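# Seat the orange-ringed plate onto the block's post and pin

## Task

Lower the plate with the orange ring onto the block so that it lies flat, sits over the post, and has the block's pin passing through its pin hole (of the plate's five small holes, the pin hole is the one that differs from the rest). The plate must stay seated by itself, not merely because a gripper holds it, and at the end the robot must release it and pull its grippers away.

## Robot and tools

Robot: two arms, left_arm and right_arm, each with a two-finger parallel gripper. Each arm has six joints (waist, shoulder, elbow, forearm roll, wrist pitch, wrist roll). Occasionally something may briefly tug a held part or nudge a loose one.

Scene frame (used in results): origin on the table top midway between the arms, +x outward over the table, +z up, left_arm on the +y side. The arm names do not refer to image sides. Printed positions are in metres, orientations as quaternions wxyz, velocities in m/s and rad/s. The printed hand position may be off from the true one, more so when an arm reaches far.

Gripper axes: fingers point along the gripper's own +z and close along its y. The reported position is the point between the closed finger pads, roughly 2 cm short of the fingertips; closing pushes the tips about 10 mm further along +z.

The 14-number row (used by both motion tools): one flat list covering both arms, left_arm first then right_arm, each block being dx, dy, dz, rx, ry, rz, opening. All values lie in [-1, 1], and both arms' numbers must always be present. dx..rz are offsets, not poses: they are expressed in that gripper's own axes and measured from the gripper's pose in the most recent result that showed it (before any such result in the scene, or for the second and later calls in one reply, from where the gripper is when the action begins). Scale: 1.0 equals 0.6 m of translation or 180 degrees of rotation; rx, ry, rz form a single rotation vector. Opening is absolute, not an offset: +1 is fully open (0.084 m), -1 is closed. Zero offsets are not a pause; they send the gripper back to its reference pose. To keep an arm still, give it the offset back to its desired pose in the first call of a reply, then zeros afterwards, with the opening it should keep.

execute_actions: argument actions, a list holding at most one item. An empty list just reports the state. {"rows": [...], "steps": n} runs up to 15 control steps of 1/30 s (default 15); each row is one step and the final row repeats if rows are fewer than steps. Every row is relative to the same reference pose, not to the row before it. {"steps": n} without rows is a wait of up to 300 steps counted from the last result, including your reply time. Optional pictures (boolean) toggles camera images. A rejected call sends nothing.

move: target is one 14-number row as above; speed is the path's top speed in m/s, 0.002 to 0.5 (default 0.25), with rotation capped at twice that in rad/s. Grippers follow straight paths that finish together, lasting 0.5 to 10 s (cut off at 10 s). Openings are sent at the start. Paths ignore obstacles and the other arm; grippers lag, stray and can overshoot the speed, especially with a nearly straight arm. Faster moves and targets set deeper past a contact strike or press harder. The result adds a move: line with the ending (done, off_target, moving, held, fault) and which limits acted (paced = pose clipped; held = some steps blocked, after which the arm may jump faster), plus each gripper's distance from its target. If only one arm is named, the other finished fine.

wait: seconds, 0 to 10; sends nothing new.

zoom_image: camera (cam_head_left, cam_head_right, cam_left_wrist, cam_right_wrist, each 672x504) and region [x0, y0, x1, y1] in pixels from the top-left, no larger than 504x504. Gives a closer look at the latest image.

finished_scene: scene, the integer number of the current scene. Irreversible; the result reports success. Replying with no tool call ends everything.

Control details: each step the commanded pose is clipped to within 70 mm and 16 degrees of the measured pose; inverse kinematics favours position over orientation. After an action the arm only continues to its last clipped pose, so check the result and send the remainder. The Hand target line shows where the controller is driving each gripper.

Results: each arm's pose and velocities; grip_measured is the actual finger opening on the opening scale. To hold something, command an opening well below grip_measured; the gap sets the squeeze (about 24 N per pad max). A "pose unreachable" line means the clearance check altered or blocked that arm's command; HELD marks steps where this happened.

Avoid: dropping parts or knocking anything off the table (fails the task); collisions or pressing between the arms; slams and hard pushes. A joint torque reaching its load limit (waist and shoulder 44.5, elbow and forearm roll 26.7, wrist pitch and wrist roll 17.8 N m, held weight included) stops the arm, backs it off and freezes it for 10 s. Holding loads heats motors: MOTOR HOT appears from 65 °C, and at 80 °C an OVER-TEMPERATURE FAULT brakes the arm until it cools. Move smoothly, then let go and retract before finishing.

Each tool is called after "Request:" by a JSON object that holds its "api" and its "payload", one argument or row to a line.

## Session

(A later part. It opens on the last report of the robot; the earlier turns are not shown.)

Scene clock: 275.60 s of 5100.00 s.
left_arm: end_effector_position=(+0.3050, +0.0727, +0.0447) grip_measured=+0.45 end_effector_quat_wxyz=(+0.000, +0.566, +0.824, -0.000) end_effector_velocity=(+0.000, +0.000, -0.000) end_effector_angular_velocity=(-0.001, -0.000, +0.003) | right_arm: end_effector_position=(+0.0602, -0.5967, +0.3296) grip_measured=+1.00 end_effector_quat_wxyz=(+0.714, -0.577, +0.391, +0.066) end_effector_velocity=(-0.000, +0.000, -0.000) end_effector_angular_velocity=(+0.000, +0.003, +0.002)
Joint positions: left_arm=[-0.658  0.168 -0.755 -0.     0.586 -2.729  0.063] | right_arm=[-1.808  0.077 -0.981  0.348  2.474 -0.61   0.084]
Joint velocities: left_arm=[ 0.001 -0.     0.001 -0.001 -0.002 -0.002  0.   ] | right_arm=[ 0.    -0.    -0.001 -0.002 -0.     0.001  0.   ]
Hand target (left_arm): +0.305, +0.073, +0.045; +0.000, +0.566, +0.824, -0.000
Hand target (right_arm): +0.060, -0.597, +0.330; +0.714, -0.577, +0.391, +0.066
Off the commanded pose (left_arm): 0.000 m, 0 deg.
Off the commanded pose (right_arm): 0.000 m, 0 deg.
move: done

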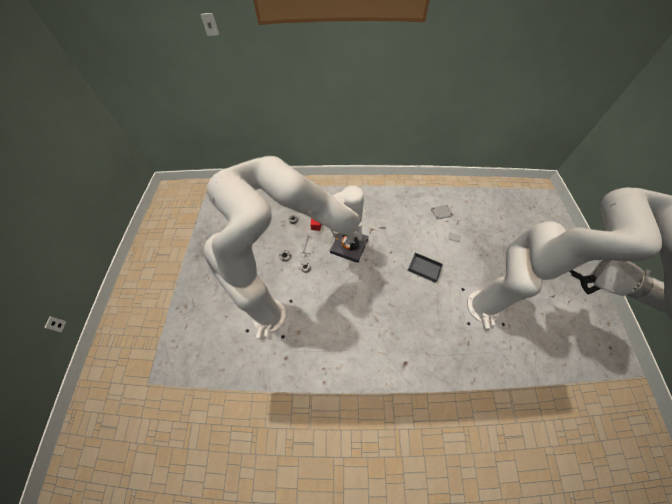

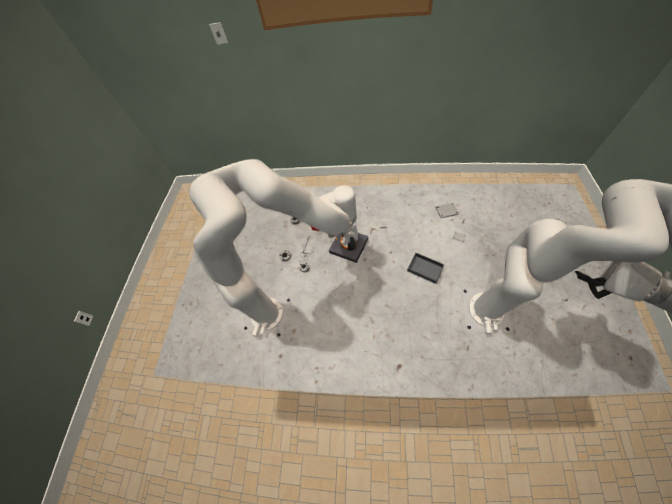

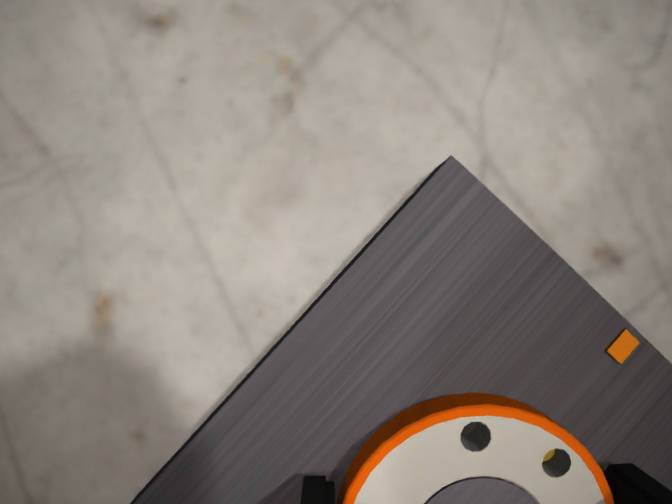

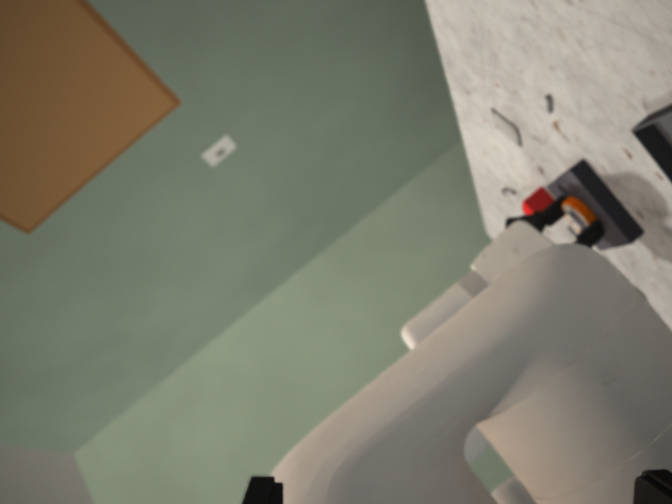

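Pin is entering the hole. Continue.

Request:
{"api": "move", "payload": {
  "target": [0, 0, 0.006, 0, 0, 0, -0.5, 0, 0, 0, 0, 0, 0, 1],
  "speed": 0.004
}}

Scene clock: 278.60 s of 5100.00 s.
left_arm: end_effector_position=(+0.3051, +0.0726, +0.0416) grip_measured=+0.45 end_effector_quat_wxyz=(+0.000, +0.566, +0.824, -0.000) end_effector_velocity=(-0.000, -0.001, -0.002) end_effector_angular_velocity=(+0.000, -0.000, -0.003) | right_arm: end_effector_position=(+0.0602, -0.5967, +0.3296) grip_measured=+1.00 end_effector_quat_wxyz=(+0.714, -0.577, +0.391, +0.066) end_effector_velocity=(-0.000, -0.000, -0.000) end_effector_angular_velocity=(-0.000, +0.002, -0.001)
Joint positions: left_arm=[-0.658  0.177 -0.754 -0.     0.577 -2.729  0.063] | right_arm=[-1.808  0.077 -0.981  0.348  2.474 -0.61   0.084]
Joint velocities: left_arm=[-0.001  0.006 -0.001  0.001 -0.005  0.     0.   ] | right_arm=[-0.001  0.    -0.    -0.001 -0.001  0.001  0.   ]
Hand target (left_arm): +0.305, +0.073, +0.041; +0.000, +0.566, +0.824, -0.000
Hand target (right_arm): +0.060, -0.597, +0.330; +0.714, -0.577, +0.391, +0.066
Off the commanded pose (left_arm): 0.001 m, 0 deg.
Off the commanded pose (right_arm): 0.000 m, 0 deg.
move: done

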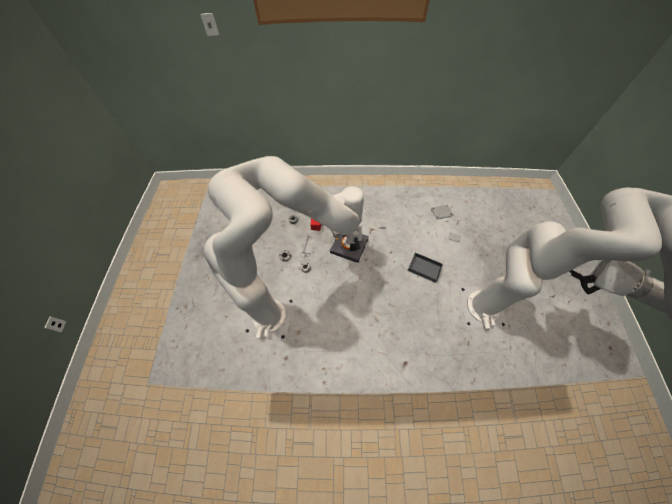

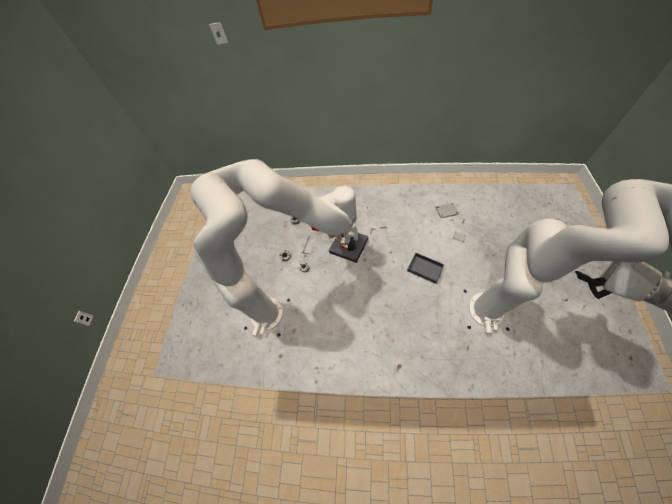

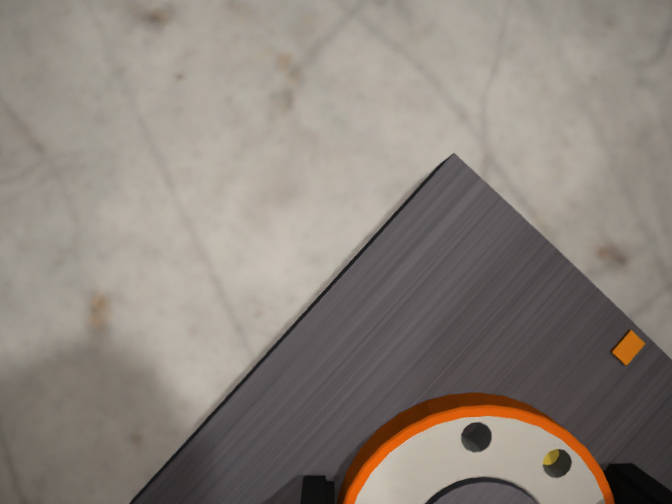

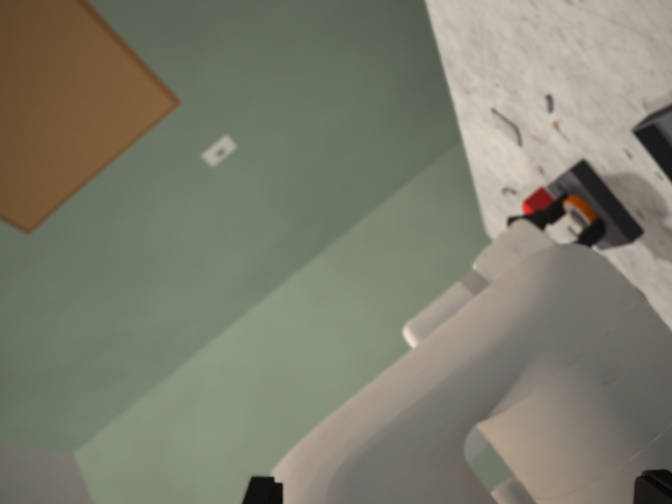

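Request:
{"api": "move", "payload": {
  "target": [0, 0, 0, 0, 0, 0, 1, 0, 0, 0, 0, 0, 0, 1],
  "speed": 0.02
}}

Request:
{"api": "move", "payload": {
  "target": [0, 0, -0.06, 0, 0, 0, 1, 0, 0, 0, 0, 0, 0, 1],
  "speed": 0.1
}}

Request:
{"api": "move", "payload": {
  "target": [-0.1092, 0.0525, -0.09, 0, 0, 0, 1, 0, 0, 0, 0, 0, 0, 1],
  "speed": 0.15
}}

Request:
{"api": "execute_actions", "payload": {
  "actions": []
}}

Request:
{"api": "zoom_image", "payload": {
  "camera": "cam_left_wrist",
  "region": [186, 102, 486, 402]
}}

Scene clock: 283.63 s of 5100.00 s.
left_arm: end_effector_position=(+0.3050, +0.0726, +0.0415) grip_measured=+1.00 end_effector_quat_wxyz=(+0.000, +0.566, +0.824, -0.000) end_effector_velocity=(+0.001, -0.001, +0.002) end_effector_angular_velocity=(-0.003, -0.003, +0.001) | right_arm: end_effector_position=(+0.0602, -0.5967, +0.3296) grip_measured=+1.00 end_effector_quat_wxyz=(+0.714, -0.577, +0.391, +0.066) end_effector_velocity=(+0.000, -0.000, +0.000) end_effector_angular_velocity=(-0.001, -0.001, -0.001)
Joint positions: left_arm=[-0.658  0.177 -0.754 -0.     0.577 -2.729  0.084] | right_arm=[-1.808  0.077 -0.981  0.348  2.474 -0.61   0.084]
Joint velocities: left_arm=[ 0.    -0.003 -0.001  0.    -0.    -0.001 -0.   ] | right_arm=[-0.    -0.    -0.     0.001 -0.    -0.001 -0.   ]
Hand target (left_arm): +0.305, +0.073, +0.042; +0.000, +0.566, +0.824, -0.000
Hand target (right_arm): +0.060, -0.597, +0.330; +0.714, -0.577, +0.391, +0.066
Off the commanded pose (left_arm): 0.000 m, 0 deg.
Off the commanded pose (right_arm): 0.000 m, 0 deg.
After step 90, 1.33 s passed at rest.
move: done

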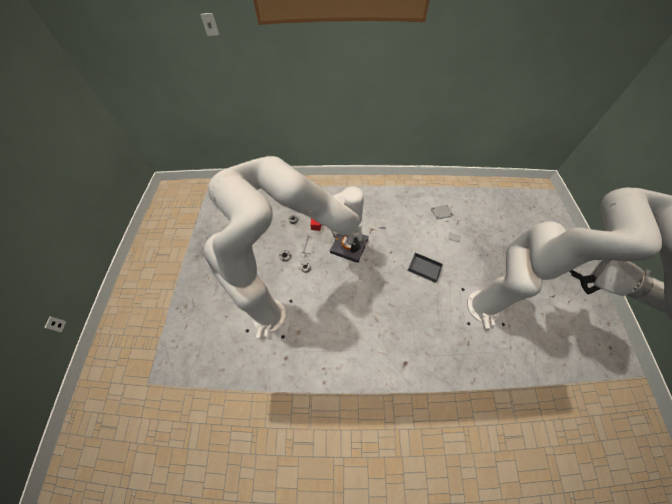

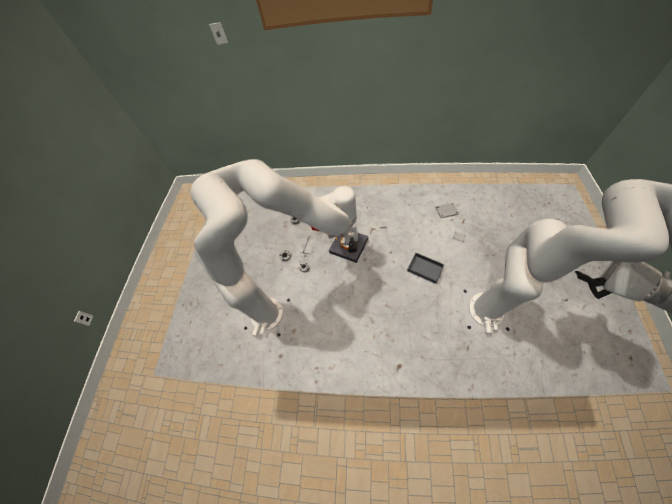

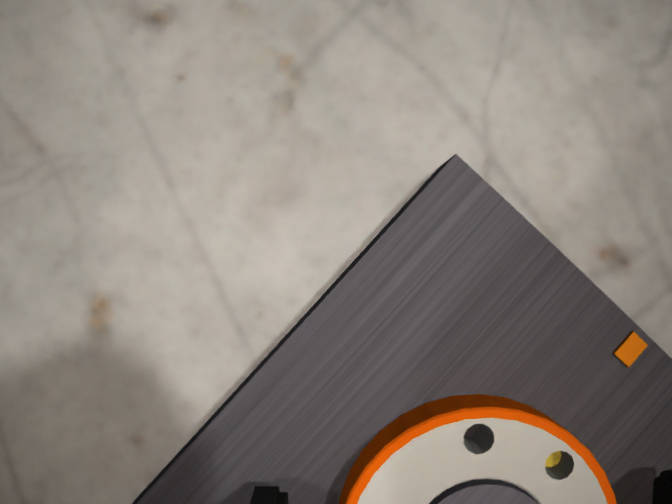

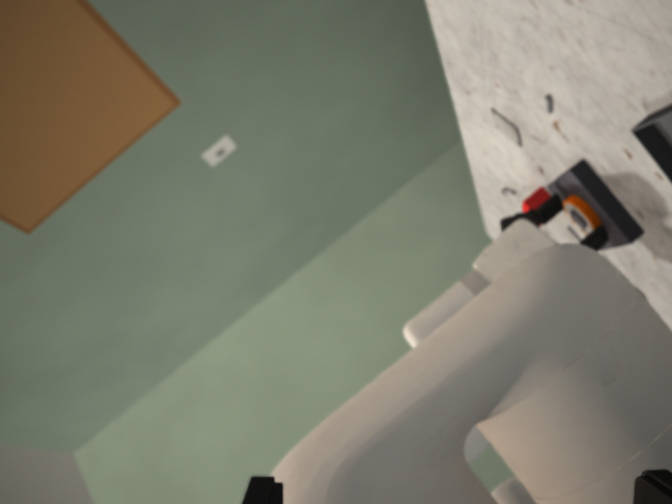

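Scene clock: 284.43 s of 5100.00 s.
left_arm: end_effector_position=(+0.3048, +0.0728, +0.0770) grip_measured=+1.00 end_effector_quat_wxyz=(-0.000, +0.566, +0.824, -0.000) end_effector_velocity=(+0.000, -0.001, +0.003) end_effector_angular_velocity=(-0.001, -0.000, +0.000) | right_arm: end_effector_position=(+0.0602, -0.5967, +0.3296) grip_measured=+1.00 end_effector_quat_wxyz=(+0.714, -0.577, +0.391, +0.066) end_effector_velocity=(-0.001, +0.000, +0.000) end_effector_angular_velocity=(+0.000, +0.001, -0.000)
Joint positions: left_arm=[-0.658  0.089 -0.77  -0.     0.682 -2.729  0.084] | right_arm=[-1.808  0.077 -0.981  0.348  2.474 -0.61   0.084]
Joint velocities: left_arm=[-0.    -0.004 -0.004 -0.     0.007 -0.    -0.   ] | right_arm=[-0.001  0.    -0.001 -0.001  0.001 -0.    -0.   ]
Hand target (left_arm): +0.305, +0.073, +0.077; +0.000, +0.566, +0.824, -0.000
Hand target (right_arm): +0.060, -0.597, +0.330; +0.714, -0.577, +0.391, +0.066
Off the commanded pose (left_arm): 0.001 m, 0 deg.
Off the commanded pose (right_arm): 0.000 m, 0 deg.
move: done

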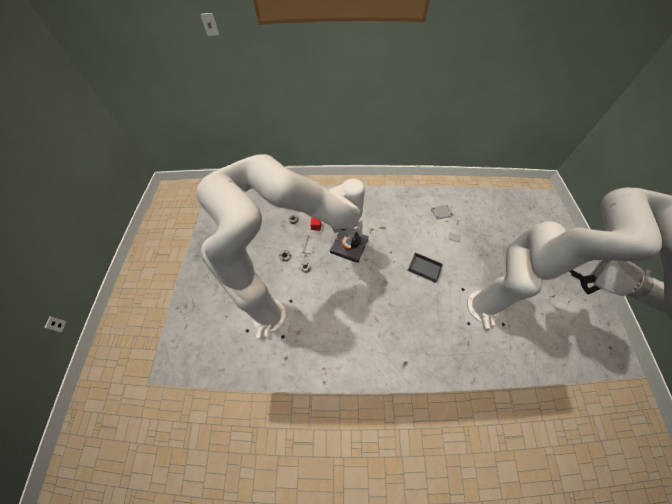

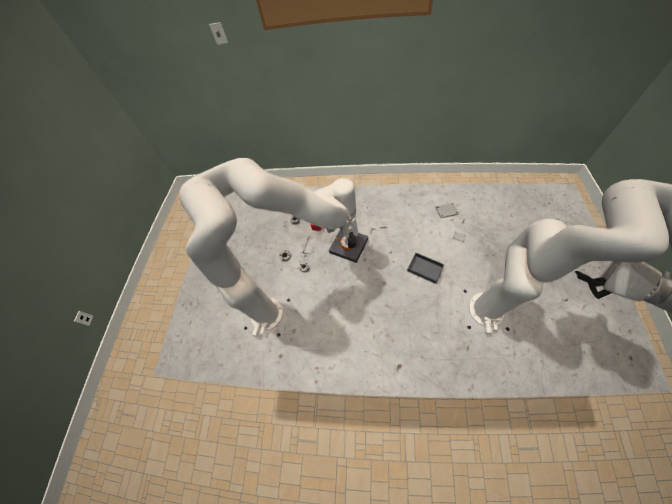

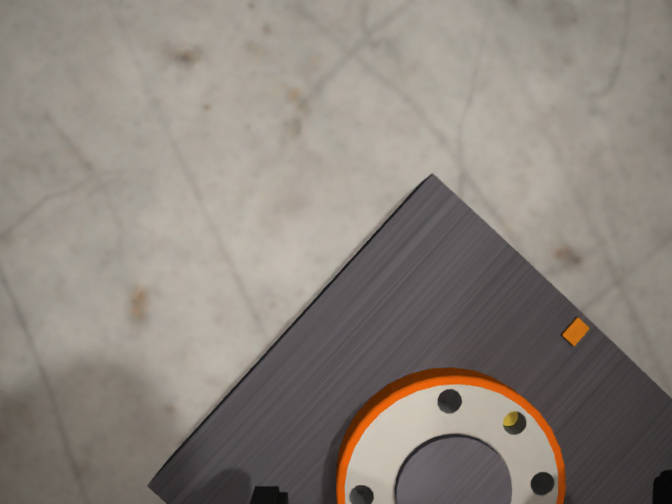

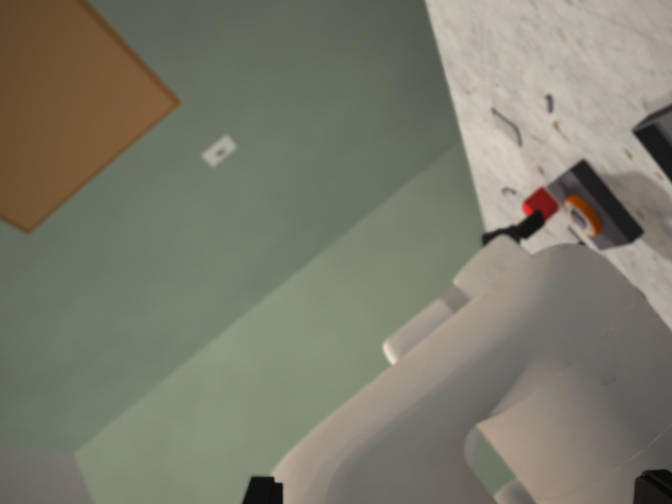

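Scene clock: 285.43 s of 5100.00 s.
left_arm: end_effector_position=(+0.3574, +0.0236, +0.1305) grip_measured=+1.00 end_effector_quat_wxyz=(-0.001, +0.566, +0.824, -0.000) end_effector_velocity=(+0.003, -0.003, +0.004) end_effector_angular_velocity=(-0.002, -0.002, +0.001) | right_arm: end_effector_position=(+0.0602, -0.5967, +0.3296) grip_measured=+1.00 end_effector_quat_wxyz=(+0.714, -0.577, +0.391, +0.066) end_effector_velocity=(+0.000, -0.000, +0.000) end_effector_angular_velocity=(-0.000, +0.000, +0.001)
Joint positions: left_arm=[-0.652  0.205 -1.104 -0.     0.9   -2.724  0.084] | right_arm=[-1.808  0.077 -0.981  0.348  2.474 -0.61   0.084]
Joint velocities: left_arm=[ 0.001  0.006 -0.02   0.     0.012 -0.     0.   ] | right_arm=[ 0.001 -0.    -0.001  0.     0.     0.001  0.   ]
Hand target (left_arm): +0.358, +0.023, +0.131; -0.000, +0.566, +0.824, -0.000
Hand target (right_arm): +0.060, -0.597, +0.330; +0.714, -0.577, +0.391, +0.066
Off the commanded pose (left_arm): 0.001 m, 0 deg.
Off the commanded pose (right_arm): 0.000 m, 0 deg.
move: done

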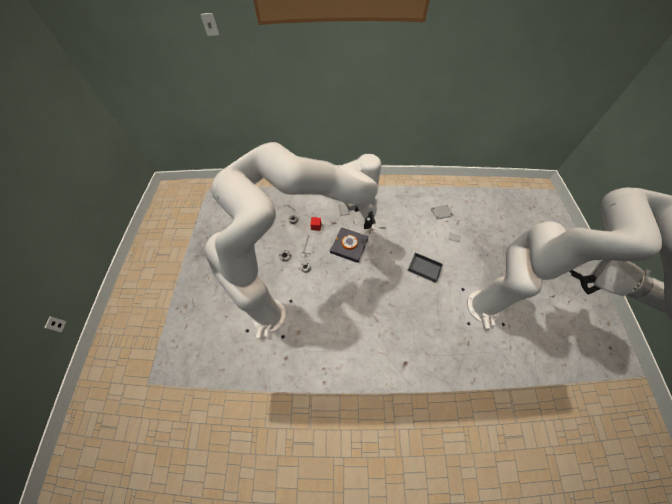

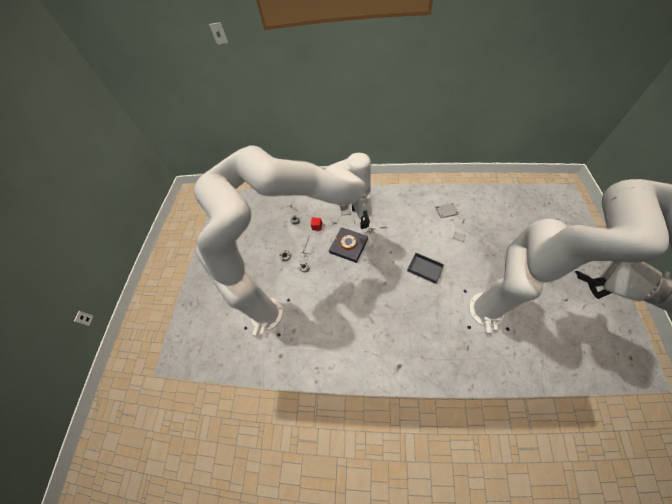

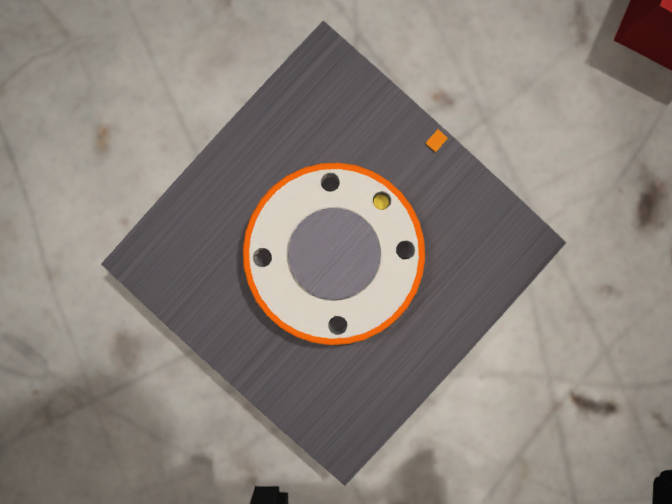

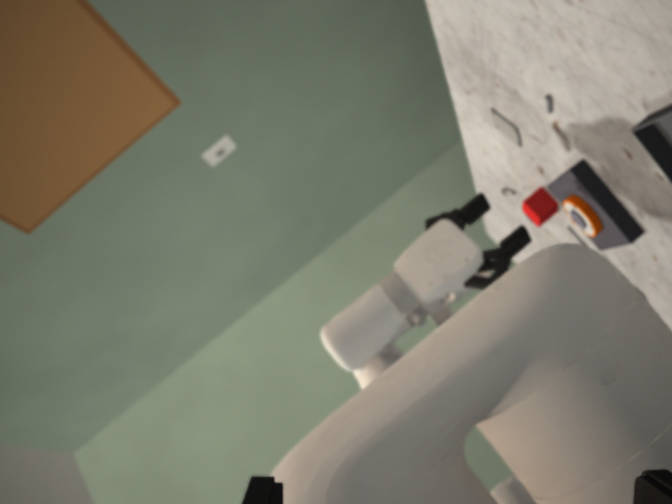

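Scene clock: 285.43 s of 5100.00 s.
left_arm: end_effector_position=(+0.3574, +0.0236, +0.1305) grip_measured=+1.00 end_effector_quat_wxyz=(-0.001, +0.566, +0.824, -0.000) end_effector_velocity=(+0.003, -0.003, +0.004) end_effector_angular_velocity=(-0.002, -0.002, +0.001) | right_arm: end_effector_position=(+0.0602, -0.5967, +0.3296) grip_measured=+1.00 end_effector_quat_wxyz=(+0.714, -0.577, +0.391, +0.066) end_effector_velocity=(+0.000, -0.000, +0.000) end_effector_angular_velocity=(-0.000, +0.000, +0.001)
Joint positions: left_arm=[-0.652  0.205 -1.104 -0.     0.9   -2.724  0.084] | right_arm=[-1.808  0.077 -0.981  0.348  2.474 -0.61   0.084]
Joint velocities: left_arm=[ 0.001  0.006 -0.02   0.     0.012 -0.     0.   ] | right_arm=[ 0.001 -0.    -0.001  0.     0.     0.001  0.   ]
Hand target (left_arm): +0.358, +0.023, +0.131; -0.000, +0.566, +0.824, -0.000
Hand target (right_arm): +0.060, -0.597, +0.330; +0.714, -0.577, +0.391, +0.066
Off the commanded pose (left_arm): 0.001 m, 0 deg.
Off the commanded pose (right_arm): 0.000 m, 0 deg.

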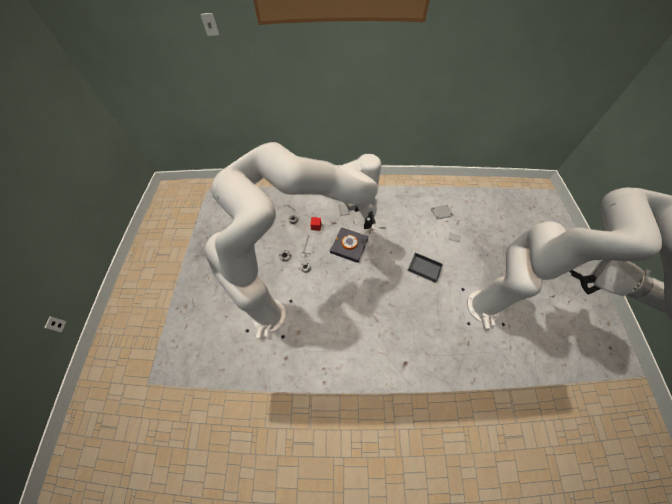

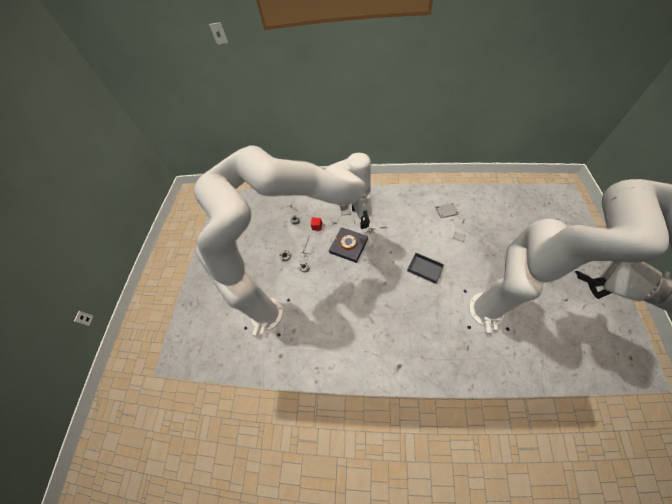

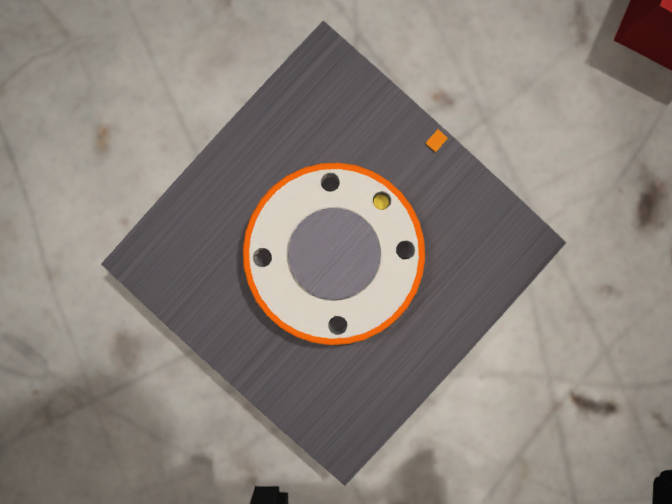

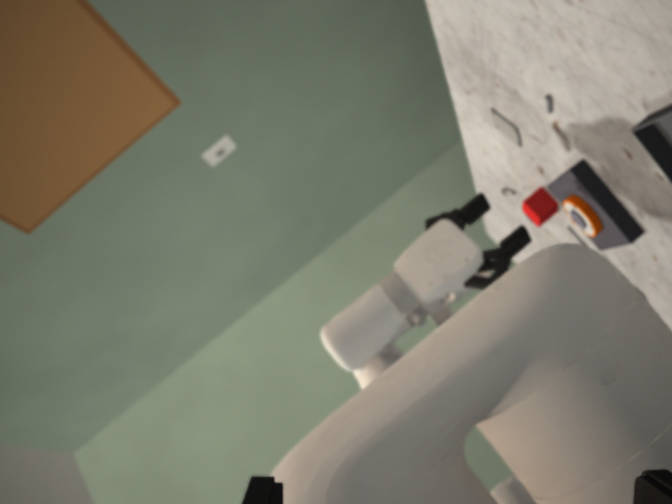

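Region (186, 102, 486, 402) of cam_left_wrist's 672x504 image, scaled by 1.680, with more detail than that image has.

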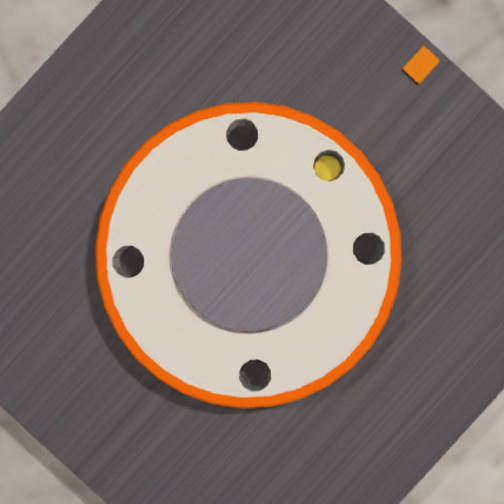

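Request:
{"api": "execute_actions", "payload": {
  "actions": []
}}

Scene clock: 293.77 s of 5100.00 s.
left_arm: end_effector_position=(+0.3579, +0.0231, +0.1310) grip_measured=+1.00 end_effector_quat_wxyz=(-0.000, +0.566, +0.824, -0.000) end_effector_velocity=(-0.000, +0.001, -0.000) end_effector_angular_velocity=(+0.001, +0.001, -0.000) | right_arm: end_effector_position=(+0.0602, -0.5967, +0.3296) grip_measured=+1.00 end_effector_quat_wxyz=(+0.714, -0.577, +0.391, +0.066) end_effector_velocity=(+0.000, -0.000, +0.000) end_effector_angular_velocity=(-0.000, -0.002, -0.001)
Joint positions: left_arm=[-0.652  0.206 -1.107 -0.001  0.901 -2.724  0.084] | right_arm=[-1.808  0.077 -0.981  0.348  2.474 -0.61   0.084]
Joint velocities: left_arm=[ 0.001 -0.     0.001  0.     0.001  0.001  0.   ] | right_arm=[-0.001 -0.    -0.001  0.001  0.001 -0.001  0.   ]
Hand target (left_arm): +0.358, +0.023, +0.131; -0.000, +0.566, +0.824, -0.000
Hand target (right_arm): +0.060, -0.597, +0.330; +0.714, -0.577, +0.391, +0.066
Off the commanded pose (left_arm): 0.000 m, 0 deg.
Off the commanded pose (right_arm): 0.000 m, 0 deg.
Steps of this call (steps 1 to 90: nothing new was sent; then 5.33 s passed at rest). Readings (end_effector_position):
1: left_arm (+0.3575, +0.0235, +0.1306) | right_arm (+0.0602, -0.5967, +0.3296)
2: left_arm (+0.3576, +0.0234, +0.1307) | right_arm (+0.0602, -0.5967, +0.3296)
4: left_arm (+0.3577, +0.0233, +0.1309) | right_arm (+0.0602, -0.5967, +0.3296)
8: left_arm (+0.3578, +0.0232, +0.1310) | right_arm (+0.0602, -0.5967, +0.3296)
90: the state above

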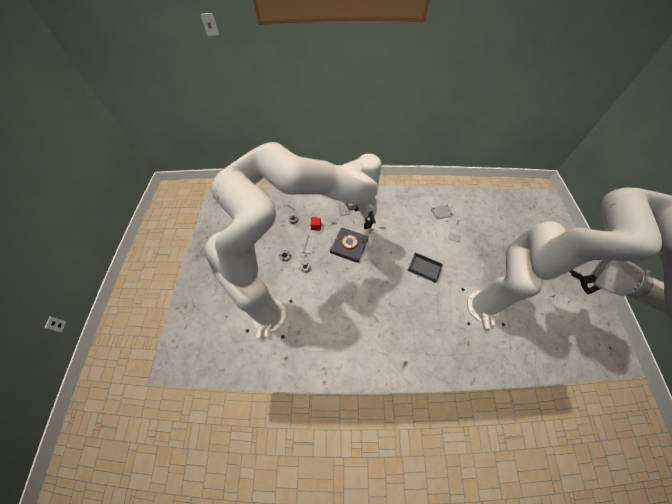

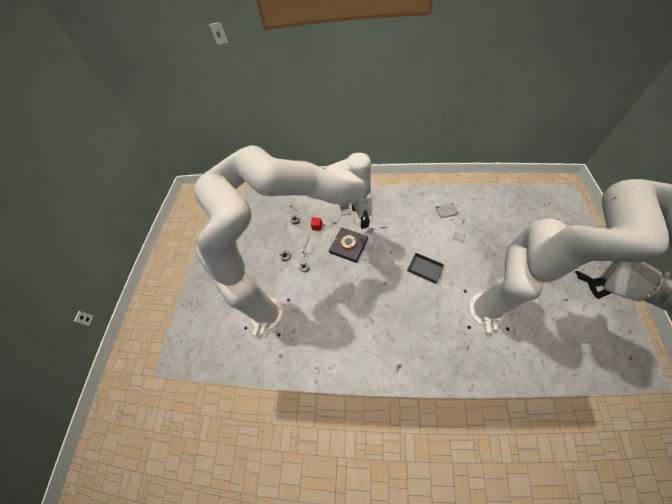

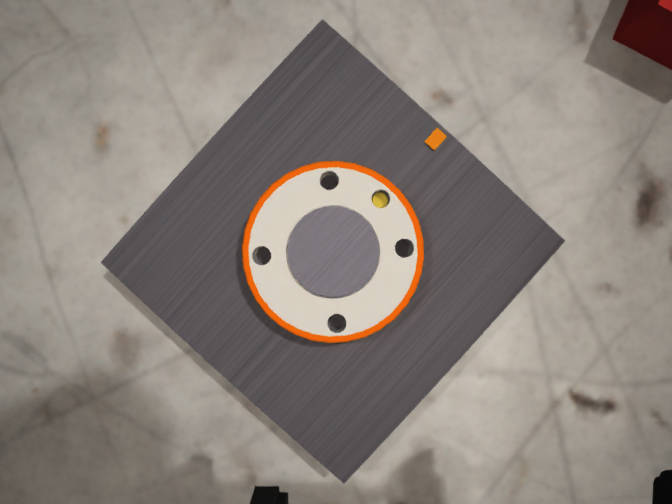

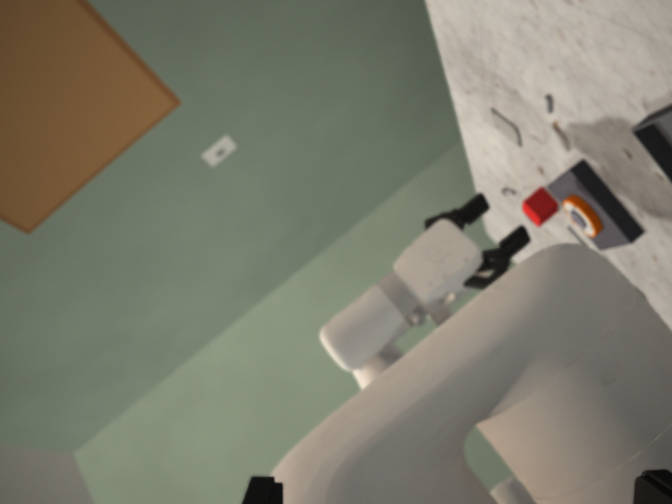

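Request:
{"api": "finished_scene", "payload": {
  "scene": 1
}}

The scene is finished: the task was done.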